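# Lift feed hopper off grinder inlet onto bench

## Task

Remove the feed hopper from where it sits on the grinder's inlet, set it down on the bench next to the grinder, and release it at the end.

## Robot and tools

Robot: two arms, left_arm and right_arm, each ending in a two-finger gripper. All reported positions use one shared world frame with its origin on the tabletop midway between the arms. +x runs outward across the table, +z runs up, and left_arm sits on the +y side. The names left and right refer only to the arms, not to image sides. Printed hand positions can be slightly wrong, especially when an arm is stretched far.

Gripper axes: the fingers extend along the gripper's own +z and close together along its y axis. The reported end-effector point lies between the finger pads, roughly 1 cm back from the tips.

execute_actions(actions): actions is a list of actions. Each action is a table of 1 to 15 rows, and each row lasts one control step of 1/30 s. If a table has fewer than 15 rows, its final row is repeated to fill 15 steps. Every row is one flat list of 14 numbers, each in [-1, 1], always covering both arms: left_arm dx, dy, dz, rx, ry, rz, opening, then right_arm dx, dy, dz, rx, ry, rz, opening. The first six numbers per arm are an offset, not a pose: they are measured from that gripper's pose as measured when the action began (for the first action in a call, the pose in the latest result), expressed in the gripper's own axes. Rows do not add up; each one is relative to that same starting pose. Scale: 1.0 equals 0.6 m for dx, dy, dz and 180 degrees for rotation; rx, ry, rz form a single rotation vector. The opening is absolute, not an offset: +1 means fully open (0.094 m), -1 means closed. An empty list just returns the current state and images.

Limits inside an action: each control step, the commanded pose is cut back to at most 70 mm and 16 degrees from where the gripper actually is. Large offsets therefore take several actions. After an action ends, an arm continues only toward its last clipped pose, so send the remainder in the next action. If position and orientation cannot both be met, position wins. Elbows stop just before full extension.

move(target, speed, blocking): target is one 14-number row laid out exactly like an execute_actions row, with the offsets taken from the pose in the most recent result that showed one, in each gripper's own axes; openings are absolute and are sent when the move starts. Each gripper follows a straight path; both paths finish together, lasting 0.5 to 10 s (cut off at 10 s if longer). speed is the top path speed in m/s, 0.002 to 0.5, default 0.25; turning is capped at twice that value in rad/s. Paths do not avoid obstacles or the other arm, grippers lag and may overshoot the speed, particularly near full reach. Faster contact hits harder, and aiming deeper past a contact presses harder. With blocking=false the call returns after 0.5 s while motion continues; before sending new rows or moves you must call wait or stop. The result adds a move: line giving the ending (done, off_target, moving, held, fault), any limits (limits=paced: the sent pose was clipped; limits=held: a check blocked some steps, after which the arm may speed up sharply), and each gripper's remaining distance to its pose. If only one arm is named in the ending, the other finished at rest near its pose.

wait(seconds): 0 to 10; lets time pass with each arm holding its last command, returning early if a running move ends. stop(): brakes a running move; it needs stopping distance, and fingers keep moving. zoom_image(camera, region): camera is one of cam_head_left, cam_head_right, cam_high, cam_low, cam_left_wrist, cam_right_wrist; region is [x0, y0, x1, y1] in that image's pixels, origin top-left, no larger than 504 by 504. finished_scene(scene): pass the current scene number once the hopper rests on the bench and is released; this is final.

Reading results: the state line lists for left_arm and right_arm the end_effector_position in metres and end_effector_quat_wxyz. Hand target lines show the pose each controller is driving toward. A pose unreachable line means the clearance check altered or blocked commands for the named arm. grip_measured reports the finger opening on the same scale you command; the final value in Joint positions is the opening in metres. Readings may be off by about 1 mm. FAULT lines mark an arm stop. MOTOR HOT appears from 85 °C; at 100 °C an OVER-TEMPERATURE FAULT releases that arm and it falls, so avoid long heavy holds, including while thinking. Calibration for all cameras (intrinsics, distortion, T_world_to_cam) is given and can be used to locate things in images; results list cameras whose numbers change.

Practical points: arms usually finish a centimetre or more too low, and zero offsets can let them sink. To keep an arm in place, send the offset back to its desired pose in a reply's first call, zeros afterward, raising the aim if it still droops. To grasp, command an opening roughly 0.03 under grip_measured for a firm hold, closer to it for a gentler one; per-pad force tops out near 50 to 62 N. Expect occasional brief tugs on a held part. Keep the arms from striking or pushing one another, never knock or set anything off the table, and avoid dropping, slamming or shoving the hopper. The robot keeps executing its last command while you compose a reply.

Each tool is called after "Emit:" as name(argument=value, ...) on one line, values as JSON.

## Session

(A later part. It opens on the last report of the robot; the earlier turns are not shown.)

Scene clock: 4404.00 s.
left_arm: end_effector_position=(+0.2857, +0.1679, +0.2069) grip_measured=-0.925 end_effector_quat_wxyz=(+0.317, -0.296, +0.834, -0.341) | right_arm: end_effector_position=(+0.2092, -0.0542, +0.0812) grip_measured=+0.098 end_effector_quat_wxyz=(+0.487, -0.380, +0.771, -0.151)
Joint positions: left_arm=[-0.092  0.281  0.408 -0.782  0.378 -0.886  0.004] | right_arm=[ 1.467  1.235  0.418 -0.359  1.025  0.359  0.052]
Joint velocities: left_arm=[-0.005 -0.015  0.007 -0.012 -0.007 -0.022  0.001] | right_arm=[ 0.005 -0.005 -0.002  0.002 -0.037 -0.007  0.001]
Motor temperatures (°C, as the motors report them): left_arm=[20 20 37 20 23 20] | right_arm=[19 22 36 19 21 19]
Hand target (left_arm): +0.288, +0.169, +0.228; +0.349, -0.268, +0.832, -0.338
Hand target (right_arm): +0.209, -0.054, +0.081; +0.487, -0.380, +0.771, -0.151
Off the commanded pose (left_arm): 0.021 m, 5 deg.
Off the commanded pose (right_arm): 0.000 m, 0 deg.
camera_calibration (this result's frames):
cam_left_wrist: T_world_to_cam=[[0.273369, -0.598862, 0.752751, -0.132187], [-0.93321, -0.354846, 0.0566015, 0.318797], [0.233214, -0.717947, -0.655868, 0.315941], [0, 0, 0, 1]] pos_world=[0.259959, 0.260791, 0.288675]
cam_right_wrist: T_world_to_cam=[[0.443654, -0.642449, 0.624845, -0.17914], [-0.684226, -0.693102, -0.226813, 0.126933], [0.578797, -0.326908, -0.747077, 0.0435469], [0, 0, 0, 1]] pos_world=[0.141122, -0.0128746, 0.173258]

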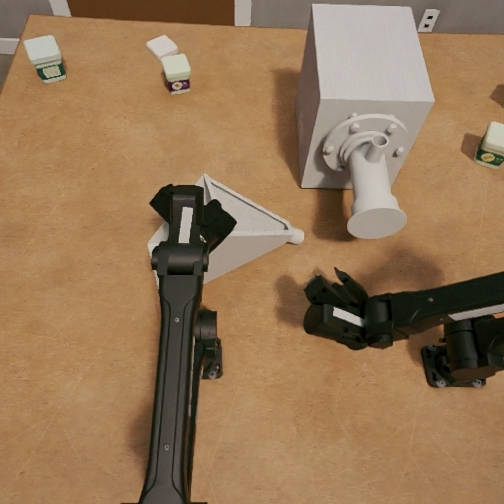

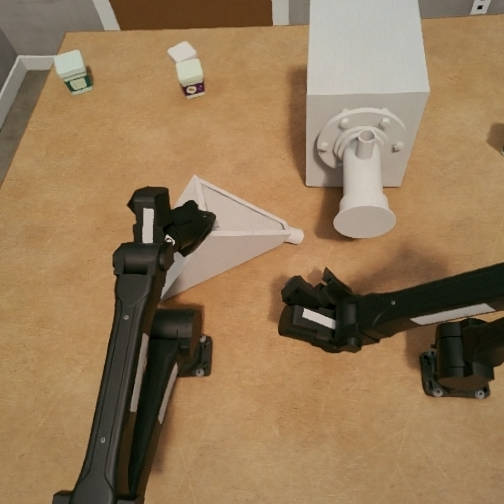

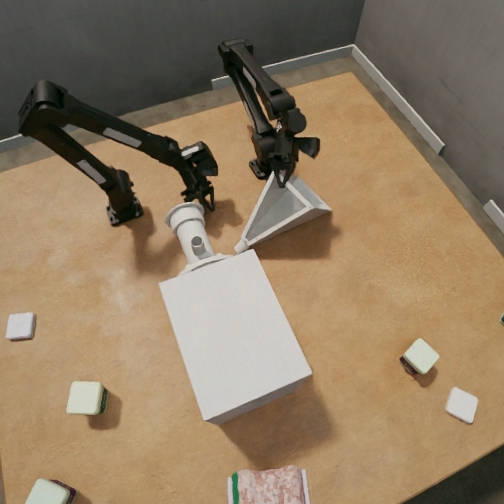

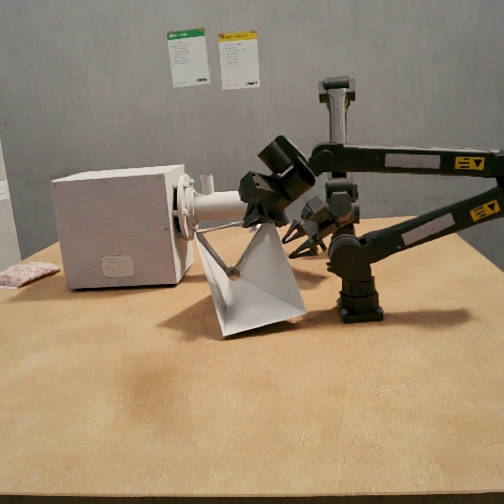

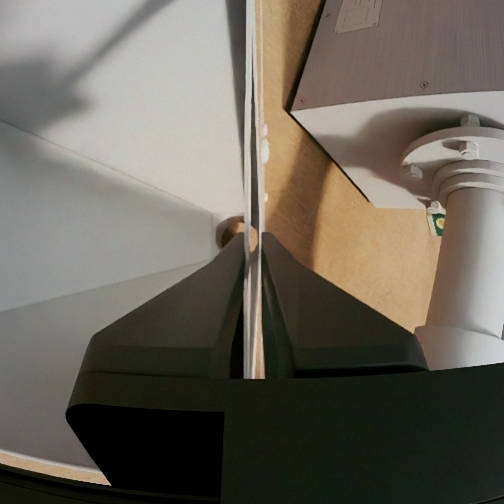

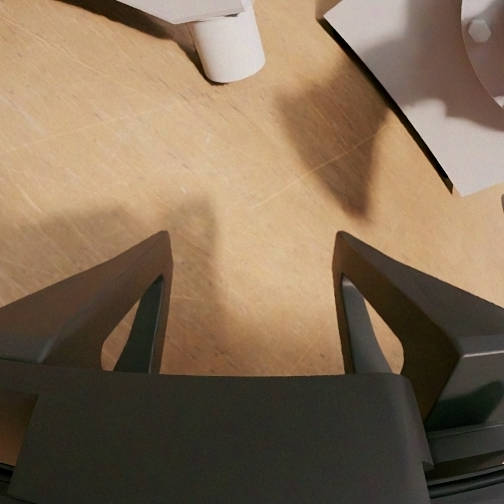

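Emit:
execute_actions(actions=[[[-0.008,-0.010,-0.007,0.004,-0.006,0.008,-1,0.0,0.0,0.0,0.0,0.0,0.0,0.1]],[[-0.004,-0.005,-0.0035,0.002,-0.003,0.004,-1,0.0,0.0,0.0,0.0,0.0,0.0,0.1]]])

Scene clock: 4416.30 s.
left_arm: end_effector_position=(+0.2846, +0.1677, +0.2013) grip_measured=-0.925 end_effector_quat_wxyz=(+0.305, -0.316, +0.828, -0.347) | right_arm: end_effector_position=(+0.2092, -0.0542, +0.0812) grip_measured=+0.098 end_effector_quat_wxyz=(+0.487, -0.380, +0.771, -0.151)
Joint positions: left_arm=[-0.092  0.281  0.398 -0.782  0.38  -0.931  0.004] | right_arm=[ 1.467  1.235  0.418 -0.359  1.025  0.359  0.052]
Joint velocities: left_arm=[ 0.005  0.005 -0.012  0.012 -0.022 -0.051  0.   ] | right_arm=[ 0.005 -0.005  0.002 -0.007  0.066  0.022 -0.   ]
Motor temperatures (°C, as the motors report them): left_arm=[20 20 36 20 23 20] | right_arm=[19 22 36 19 21 19]
Hand target (left_arm): +0.286, +0.169, +0.206; +0.315, -0.307, +0.830, -0.344
Hand target (right_arm): +0.209, -0.054, +0.081; +0.487, -0.380, +0.771, -0.151
Off the commanded pose (left_arm): 0.005 m, 2 deg.
Off the commanded pose (right_arm): 0.000 m, 0 deg.
camera_calibration (this result's frames):
cam_left_wrist: T_world_to_cam=[[0.308148, -0.566282, 0.764441, -0.145471], [-0.922253, -0.374989, 0.0939781, 0.310742], [0.233439, -0.733967, -0.637808, 0.31131], [0, 0, 0, 1]] pos_world=[0.258738, 0.262638, 0.280557]
cam_right_wrist: T_world_to_cam=[[0.443654, -0.642449, 0.624845, -0.17914], [-0.684226, -0.693102, -0.226813, 0.126933], [0.578797, -0.326908, -0.747077, 0.0435469], [0, 0, 0, 1]] pos_world=[0.141122, -0.0128746, 0.173258]

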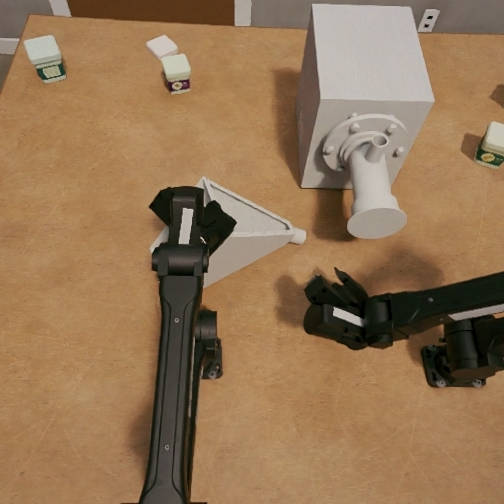

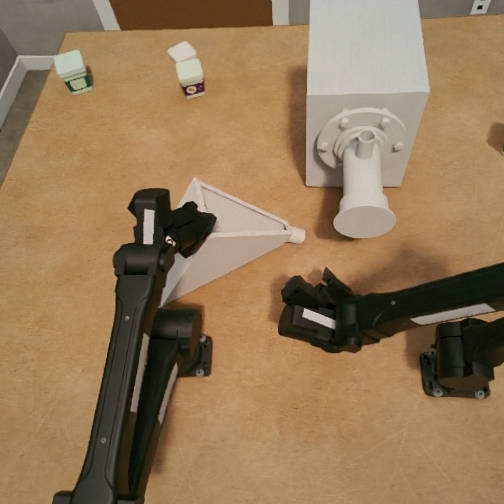

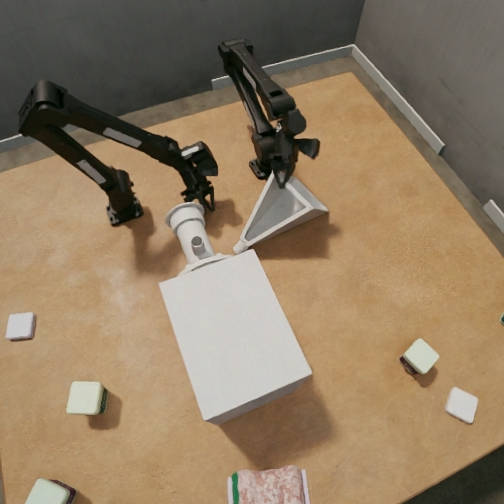

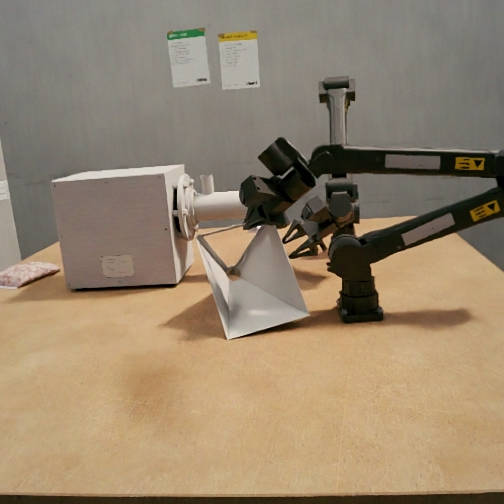

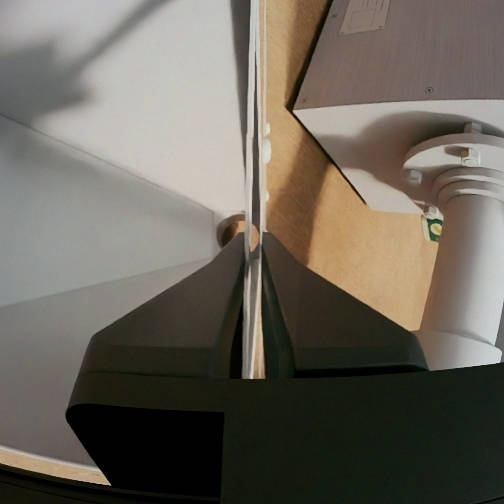

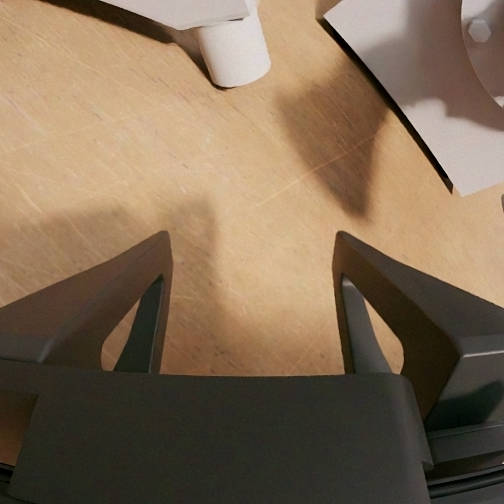

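Emit:
zoom_image(camera="cam_low", region=[160, 190, 360, 350])

Emit:
zoom_image(camera="cam_high", region=[180, 120, 400, 300])

Region (160, 190, 360, 350) of cam_low's 504x504 image, scaled by 2.520, with more detail than that image has; it fills the top 403 rows of this view, and the rest is white.

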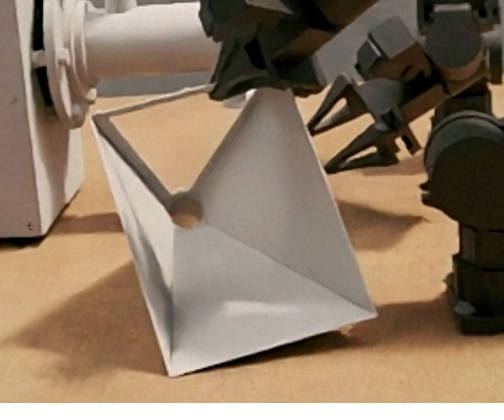

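Region (180, 120, 400, 300) of cam_high's 504x504 image, scaled by 2.291, with more detail than that image has; it fills the top 412 rows of this view, and the rest is white.

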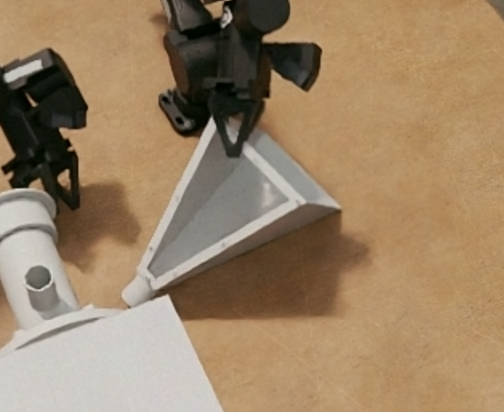

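Emit:
execute_actions(actions=[[[0.0,0.0,0.0,0.0,0.0,0.0,-1,0.0,0.0,0.0,0.0,0.0,0.0,0.1]],[[0.0,0.0,0.0,0.0,0.0,0.0,-1,0.0,0.0,0.0,0.0,0.0,0.0,0.1]]])

Scene clock: 4422.77 s.
left_arm: end_effector_position=(+0.2847, +0.1673, +0.2015) grip_measured=-0.925 end_effector_quat_wxyz=(+0.303, -0.321, +0.826, -0.350) | right_arm: end_effector_position=(+0.2092, -0.0542, +0.0812) grip_measured=+0.098 end_effector_quat_wxyz=(+0.487, -0.380, +0.771, -0.151)
Joint positions: left_arm=[-0.092  0.281  0.398 -0.78   0.382 -0.945  0.004] | right_arm=[ 1.467  1.235  0.418 -0.359  1.025  0.359  0.052]
Joint velocities: left_arm=[-0.005 -0.015  0.012 -0.002 -0.022  0.037 -0.   ] | right_arm=[-0.005 -0.024 -0.007 -0.017 -0.066  0.037  0.   ]
Motor temperatures (°C, as the motors report them): left_arm=[20 20 35 20 23 20] | right_arm=[19 22 36 19 21 19]
Hand target (left_arm): +0.285, +0.167, +0.201; +0.304, -0.320, +0.827, -0.349
Hand target (right_arm): +0.209, -0.054, +0.081; +0.487, -0.380, +0.771, -0.151
Off the commanded pose (left_arm): 0.000 m, 0 deg.
Off the commanded pose (right_arm): 0.000 m, 0 deg.
camera_calibration (this result's frames):
cam_left_wrist: T_world_to_cam=[[0.314187, -0.555937, 0.769559, -0.150369], [-0.9197, -0.379278, 0.10149, 0.309168], [0.235454, -0.73965, -0.63046, 0.310054], [0, 0, 0, 1]] pos_world=[0.258582, 0.262996, 0.279816]
cam_right_wrist: T_world_to_cam=[[0.443654, -0.642449, 0.624845, -0.17914], [-0.684226, -0.693102, -0.226813, 0.126933], [0.578797, -0.326908, -0.747077, 0.0435469], [0, 0, 0, 1]] pos_world=[0.141122, -0.0128746, 0.173258]

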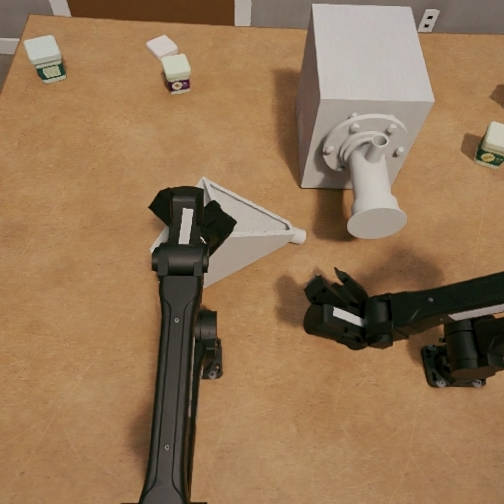

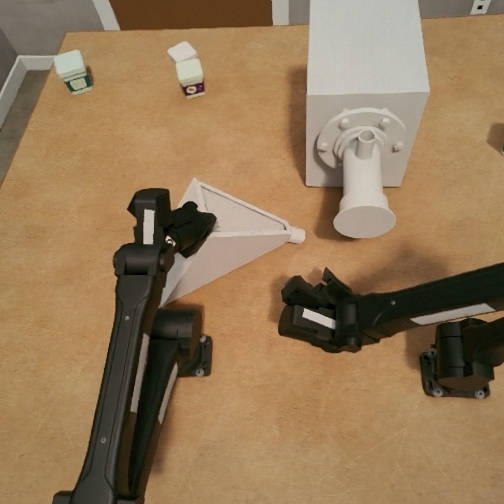

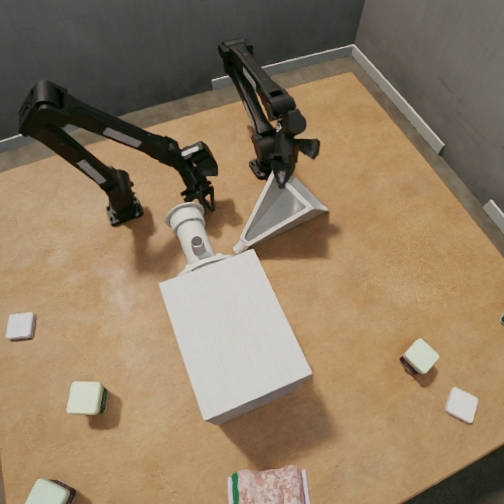

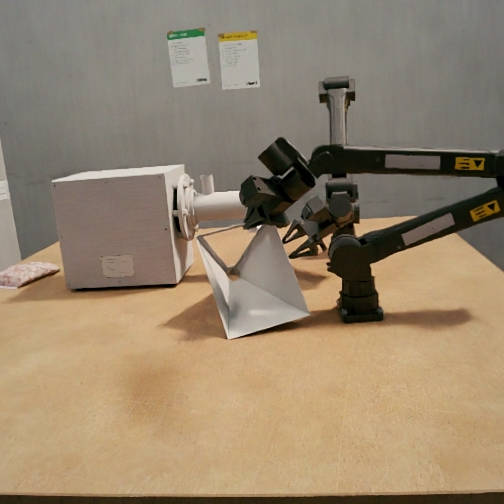

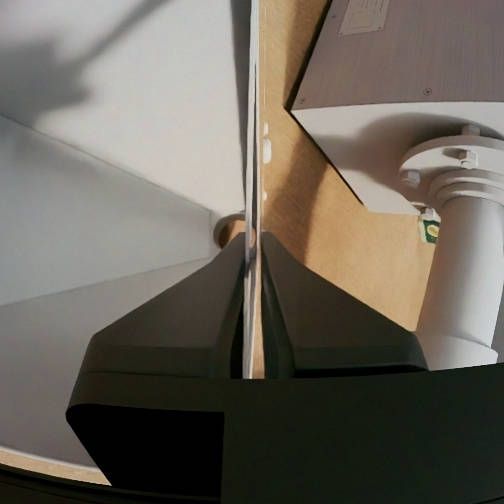

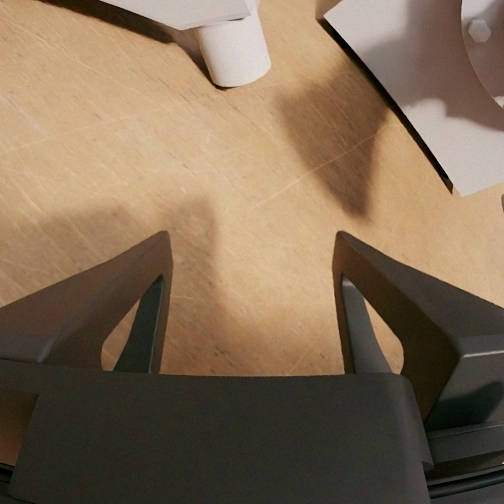

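Emit:
execute_actions(actions=[[[-0.005,-0.006,-0.004,0.0,0.0,0.0,-0.85,0.0,0.0,0.0,0.0,0.0,0.0,0.1]],[[0.0,0.0,0.0,0.0,0.0,0.0,-0.6,0.0,0.0,0.0,0.0,0.0,0.0,0.1]]])

Scene clock: 4426.07 s.
left_arm: end_effector_position=(+0.2804, +0.1671, +0.1879) grip_measured=-0.603 end_effector_quat_wxyz=(+0.289, -0.326, +0.832, -0.345) | right_arm: end_effector_position=(+0.2092, -0.0542, +0.0812) grip_measured=+0.098 end_effector_quat_wxyz=(+0.487, -0.380, +0.771, -0.151)
Joint positions: left_arm=[-0.092  0.281  0.378 -0.795  0.383 -0.943  0.019] | right_arm=[ 1.467  1.235  0.418 -0.359  1.025  0.359  0.052]
Joint velocities: left_arm=[-0.005 -0.015 -0.017 -0.022  0.022  0.022 -0.   ] | right_arm=[-0.015  0.005 -0.012  0.007  0.022  0.066 -0.001]
Motor temperatures (°C, as the motors report them): left_arm=[20 20 35 20 22 20] | right_arm=[19 22 36 19 21 19]
Hand target (left_arm): +0.282, +0.167, +0.197; +0.296, -0.323, +0.829, -0.348
Hand target (right_arm): +0.209, -0.054, +0.081; +0.487, -0.380, +0.771, -0.151
Off the commanded pose (left_arm): 0.010 m, 1 deg.
Off the commanded pose (right_arm): 0.000 m, 0 deg.
camera_calibration (this result's frames):
cam_left_wrist: T_world_to_cam=[[0.339057, -0.556831, 0.758274, -0.143379], [-0.916435, -0.37762, 0.132477, 0.299475], [0.212572, -0.739826, -0.638334, 0.310322], [0, 0, 0, 1]] pos_world=[0.257097, 0.262834, 0.267137]
cam_right_wrist: T_world_to_cam=[[0.443654, -0.642449, 0.624845, -0.17914], [-0.684226, -0.693102, -0.226813, 0.126933], [0.578797, -0.326908, -0.747077, 0.0435469], [0, 0, 0, 1]] pos_world=[0.141122, -0.0128746, 0.173258]

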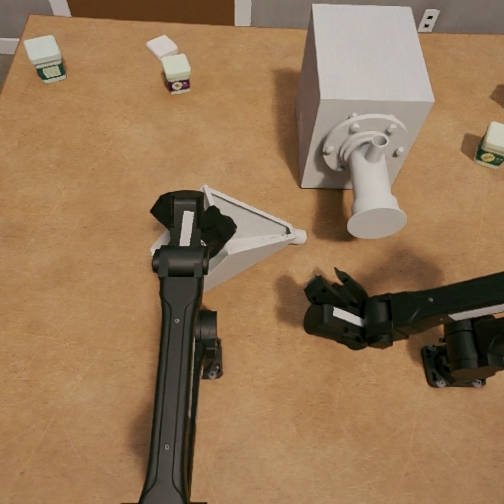

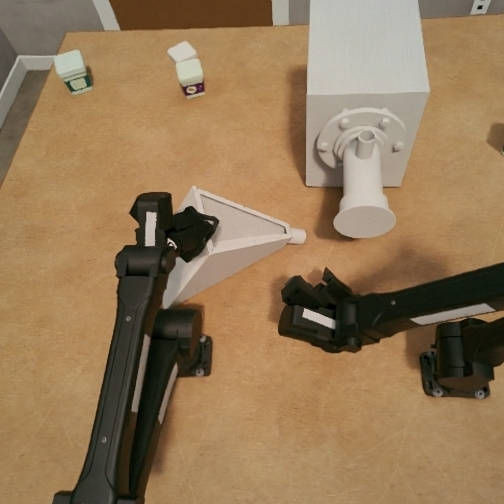

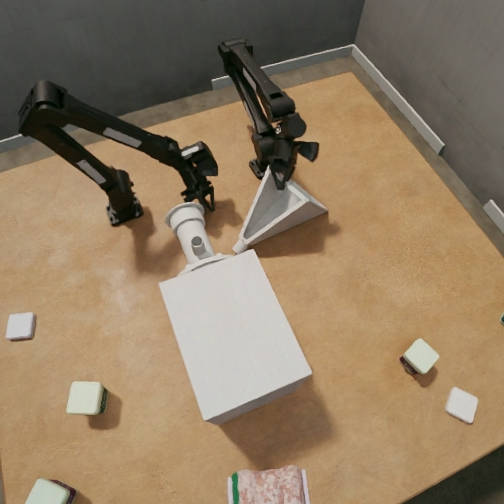

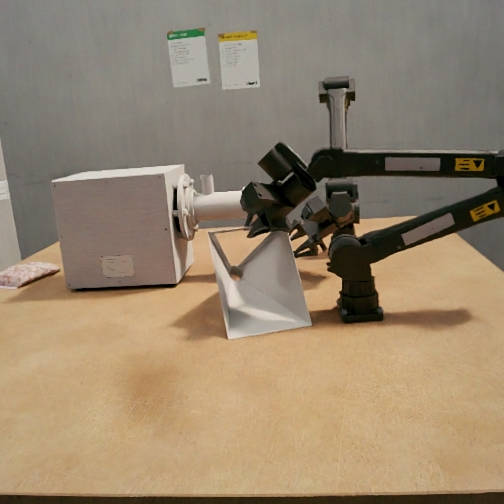

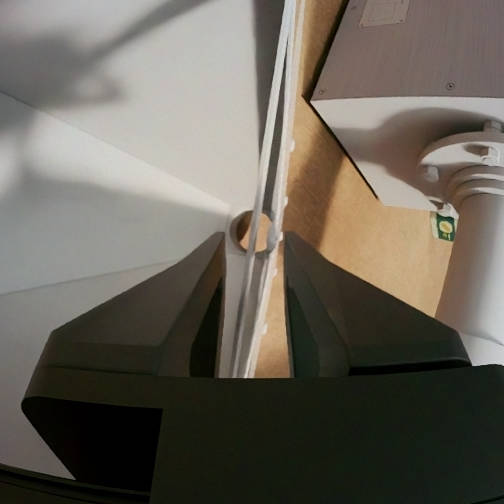

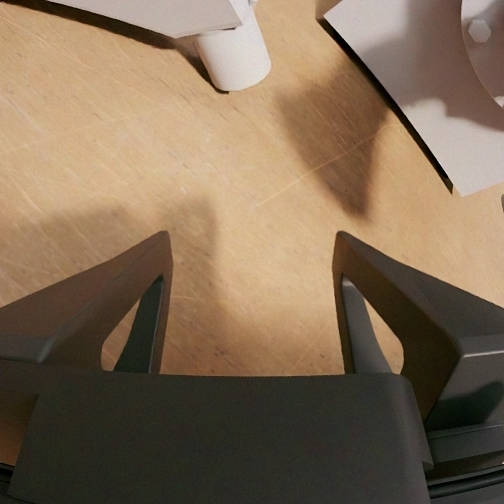

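Emit:
execute_actions(actions=[[[-0.01,-0.01,-0.07,0.0,0.0,0.0,-0.4,0.0,0.0,0.0,0.0,0.0,0.0,0.1]],[[-0.02,-0.02,-0.08,0.0,0.0,0.0,-0.4,0.0,0.0,0.0,0.0,0.0,0.0,0.1]]])

Scene clock: 4432.57 s.
left_arm: end_effector_position=(+0.2295, +0.1960, +0.2064) grip_measured=-0.402 end_effector_quat_wxyz=(+0.241, -0.358, +0.832, -0.349) | right_arm: end_effector_position=(+0.2092, -0.0542, +0.0812) grip_measured=+0.098 end_effector_quat_wxyz=(+0.487, -0.380, +0.771, -0.151)
Joint positions: left_arm=[ 0.331  0.223  0.481 -1.232  0.685 -0.622  0.028] | right_arm=[ 1.467  1.235  0.418 -0.359  1.025  0.359  0.052]
Joint velocities: left_arm=[ 0.034  0.015 -0.002 -0.081  0.11   0.168  0.   ] | right_arm=[-0.015 -0.005  0.012  0.007  0.007 -0.007  0.   ]
Motor temperatures (°C, as the motors report them): left_arm=[20 20 35 20 22 20] | right_arm=[19 22 36 19 21 19]
Hand target (left_arm): +0.233, +0.199, +0.232; +0.265, -0.338, +0.835, -0.343
Hand target (right_arm): +0.209, -0.054, +0.081; +0.487, -0.380, +0.771, -0.151
Off the commanded pose (left_arm): 0.027 m, 4 deg.
Off the commanded pose (right_arm): 0.000 m, 0 deg.
camera_calibration (this result's frames):
cam_left_wrist: T_world_to_cam=[[0.422676, -0.5082, 0.750385, -0.151202], [-0.891534, -0.381918, 0.243528, 0.233516], [0.162825, -0.771927, -0.614505, 0.367076], [0, 0, 0, 1]] pos_world=[0.212328, 0.295699, 0.282162]
cam_right_wrist: T_world_to_cam=[[0.443654, -0.642449, 0.624845, -0.17914], [-0.684226, -0.693102, -0.226813, 0.126933], [0.578797, -0.326908, -0.747077, 0.0435469], [0, 0, 0, 1]] pos_world=[0.141122, -0.0128746, 0.173258]

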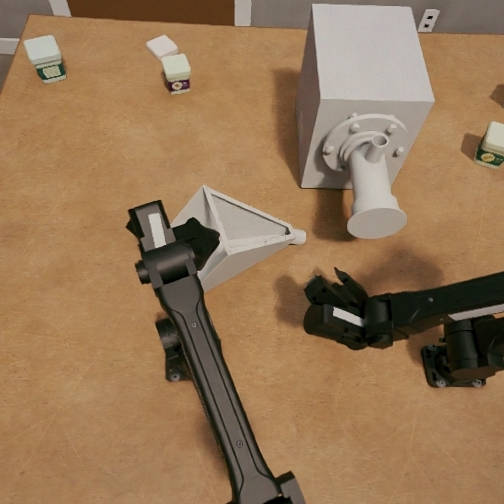

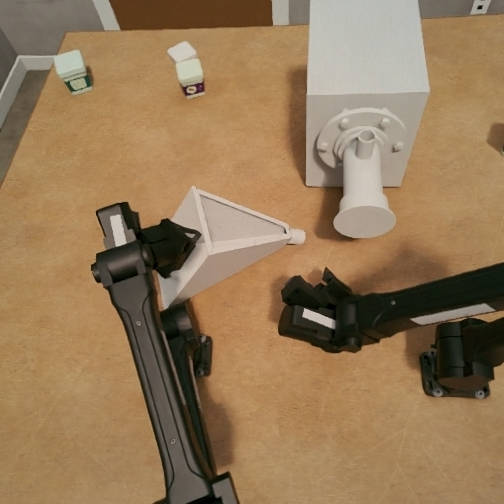

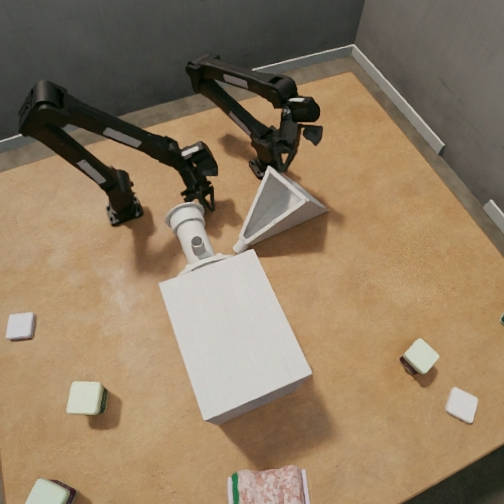

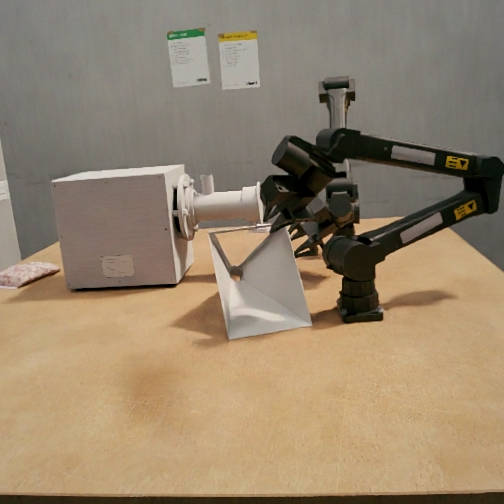

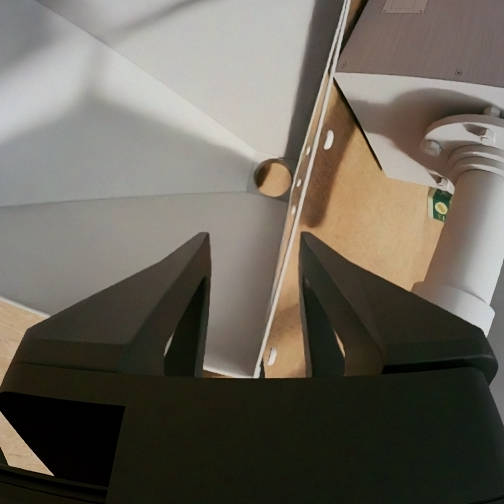

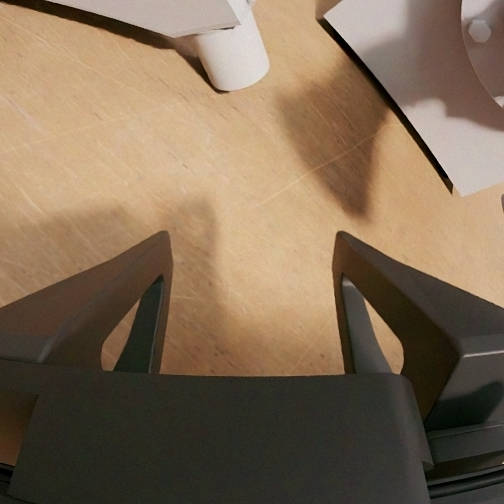

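Emit:
execute_actions(actions=[[[-0.015,-0.05,-0.09,0.0,0.0,0.0,-0.4,0.0,0.0,0.0,0.0,0.0,0.0,0.1]],[[-0.02,-0.08,-0.07,0.0,0.0,0.0,-0.4,0.0,0.0,0.0,0.0,0.0,0.0,0.1]]])

Scene clock: 4454.47 s.
left_arm: end_effector_position=(+0.2118, +0.2054, +0.2946) grip_measured=-0.402 end_effector_quat_wxyz=(+0.205, -0.385, +0.826, -0.358) | right_arm: end_effector_position=(+0.2092, -0.0542, +0.0812) grip_measured=+0.098 end_effector_quat_wxyz=(+0.487, -0.380, +0.771, -0.151)
Joint positions: left_arm=[ 0.56   0.384  0.766 -1.61   0.794 -0.381  0.028] | right_arm=[ 1.467  1.235  0.418 -0.359  1.025  0.359  0.052]
Joint velocities: left_arm=[-0.005 -0.005 -0.022 -0.017 -0.051 -0.022 -0.001] | right_arm=[-0.005 -0.015  0.007 -0.002 -0.037  0.037  0.   ]
Motor temperatures (°C, as the motors report them): left_arm=[20 20 37 19 22 20] | right_arm=[19 22 36 19 21 19]
Hand target (left_arm): +0.213, +0.208, +0.310; +0.221, -0.379, +0.826, -0.354
Hand target (right_arm): +0.209, -0.054, +0.081; +0.487, -0.380, +0.771, -0.151
Off the commanded pose (left_arm): 0.017 m, 2 deg.
Off the commanded pose (right_arm): 0.000 m, 0 deg.
camera_calibration (this result's frames):
cam_left_wrist: T_world_to_cam=[[0.485295, -0.454374, 0.747016, -0.228405], [-0.863417, -0.383729, 0.32751, 0.169485], [0.137839, -0.803925, -0.578536, 0.432678], [0, 0, 0, 1]] pos_world=[0.19754, 0.309096, 0.365434]
cam_right_wrist: T_world_to_cam=[[0.443654, -0.642449, 0.624845, -0.17914], [-0.684226, -0.693102, -0.226813, 0.126933], [0.578797, -0.326908, -0.747077, 0.0435469], [0, 0, 0, 1]] pos_world=[0.141122, -0.0128746, 0.173258]

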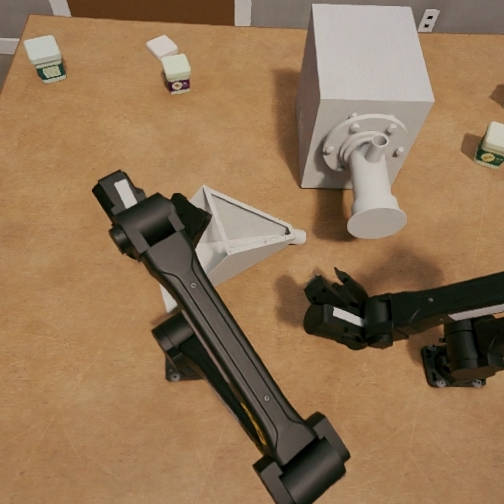

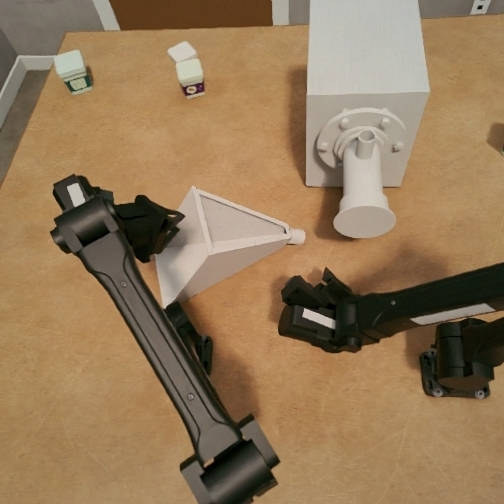

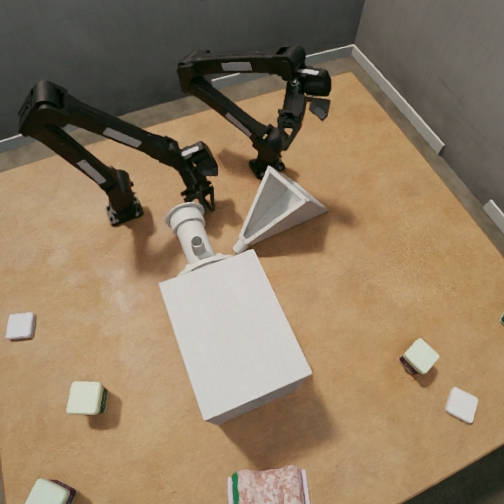

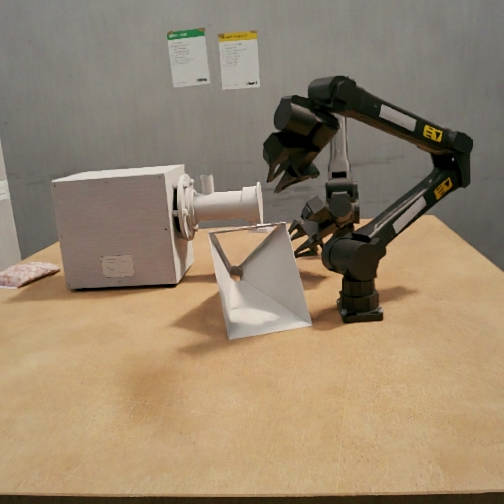

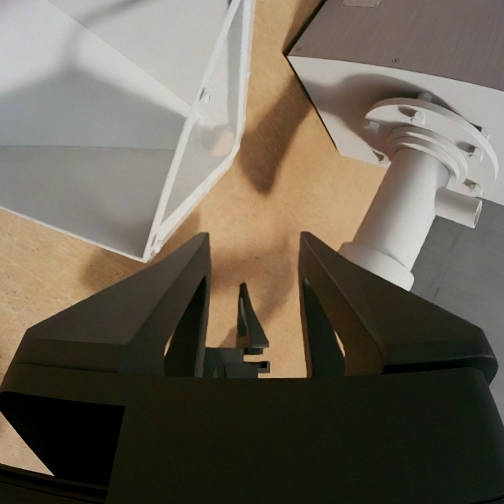

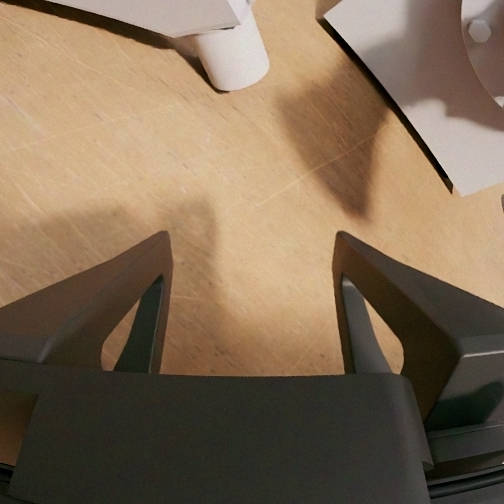

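Emit:
finished_scene(scene=1)

The scene is finished: the task was done.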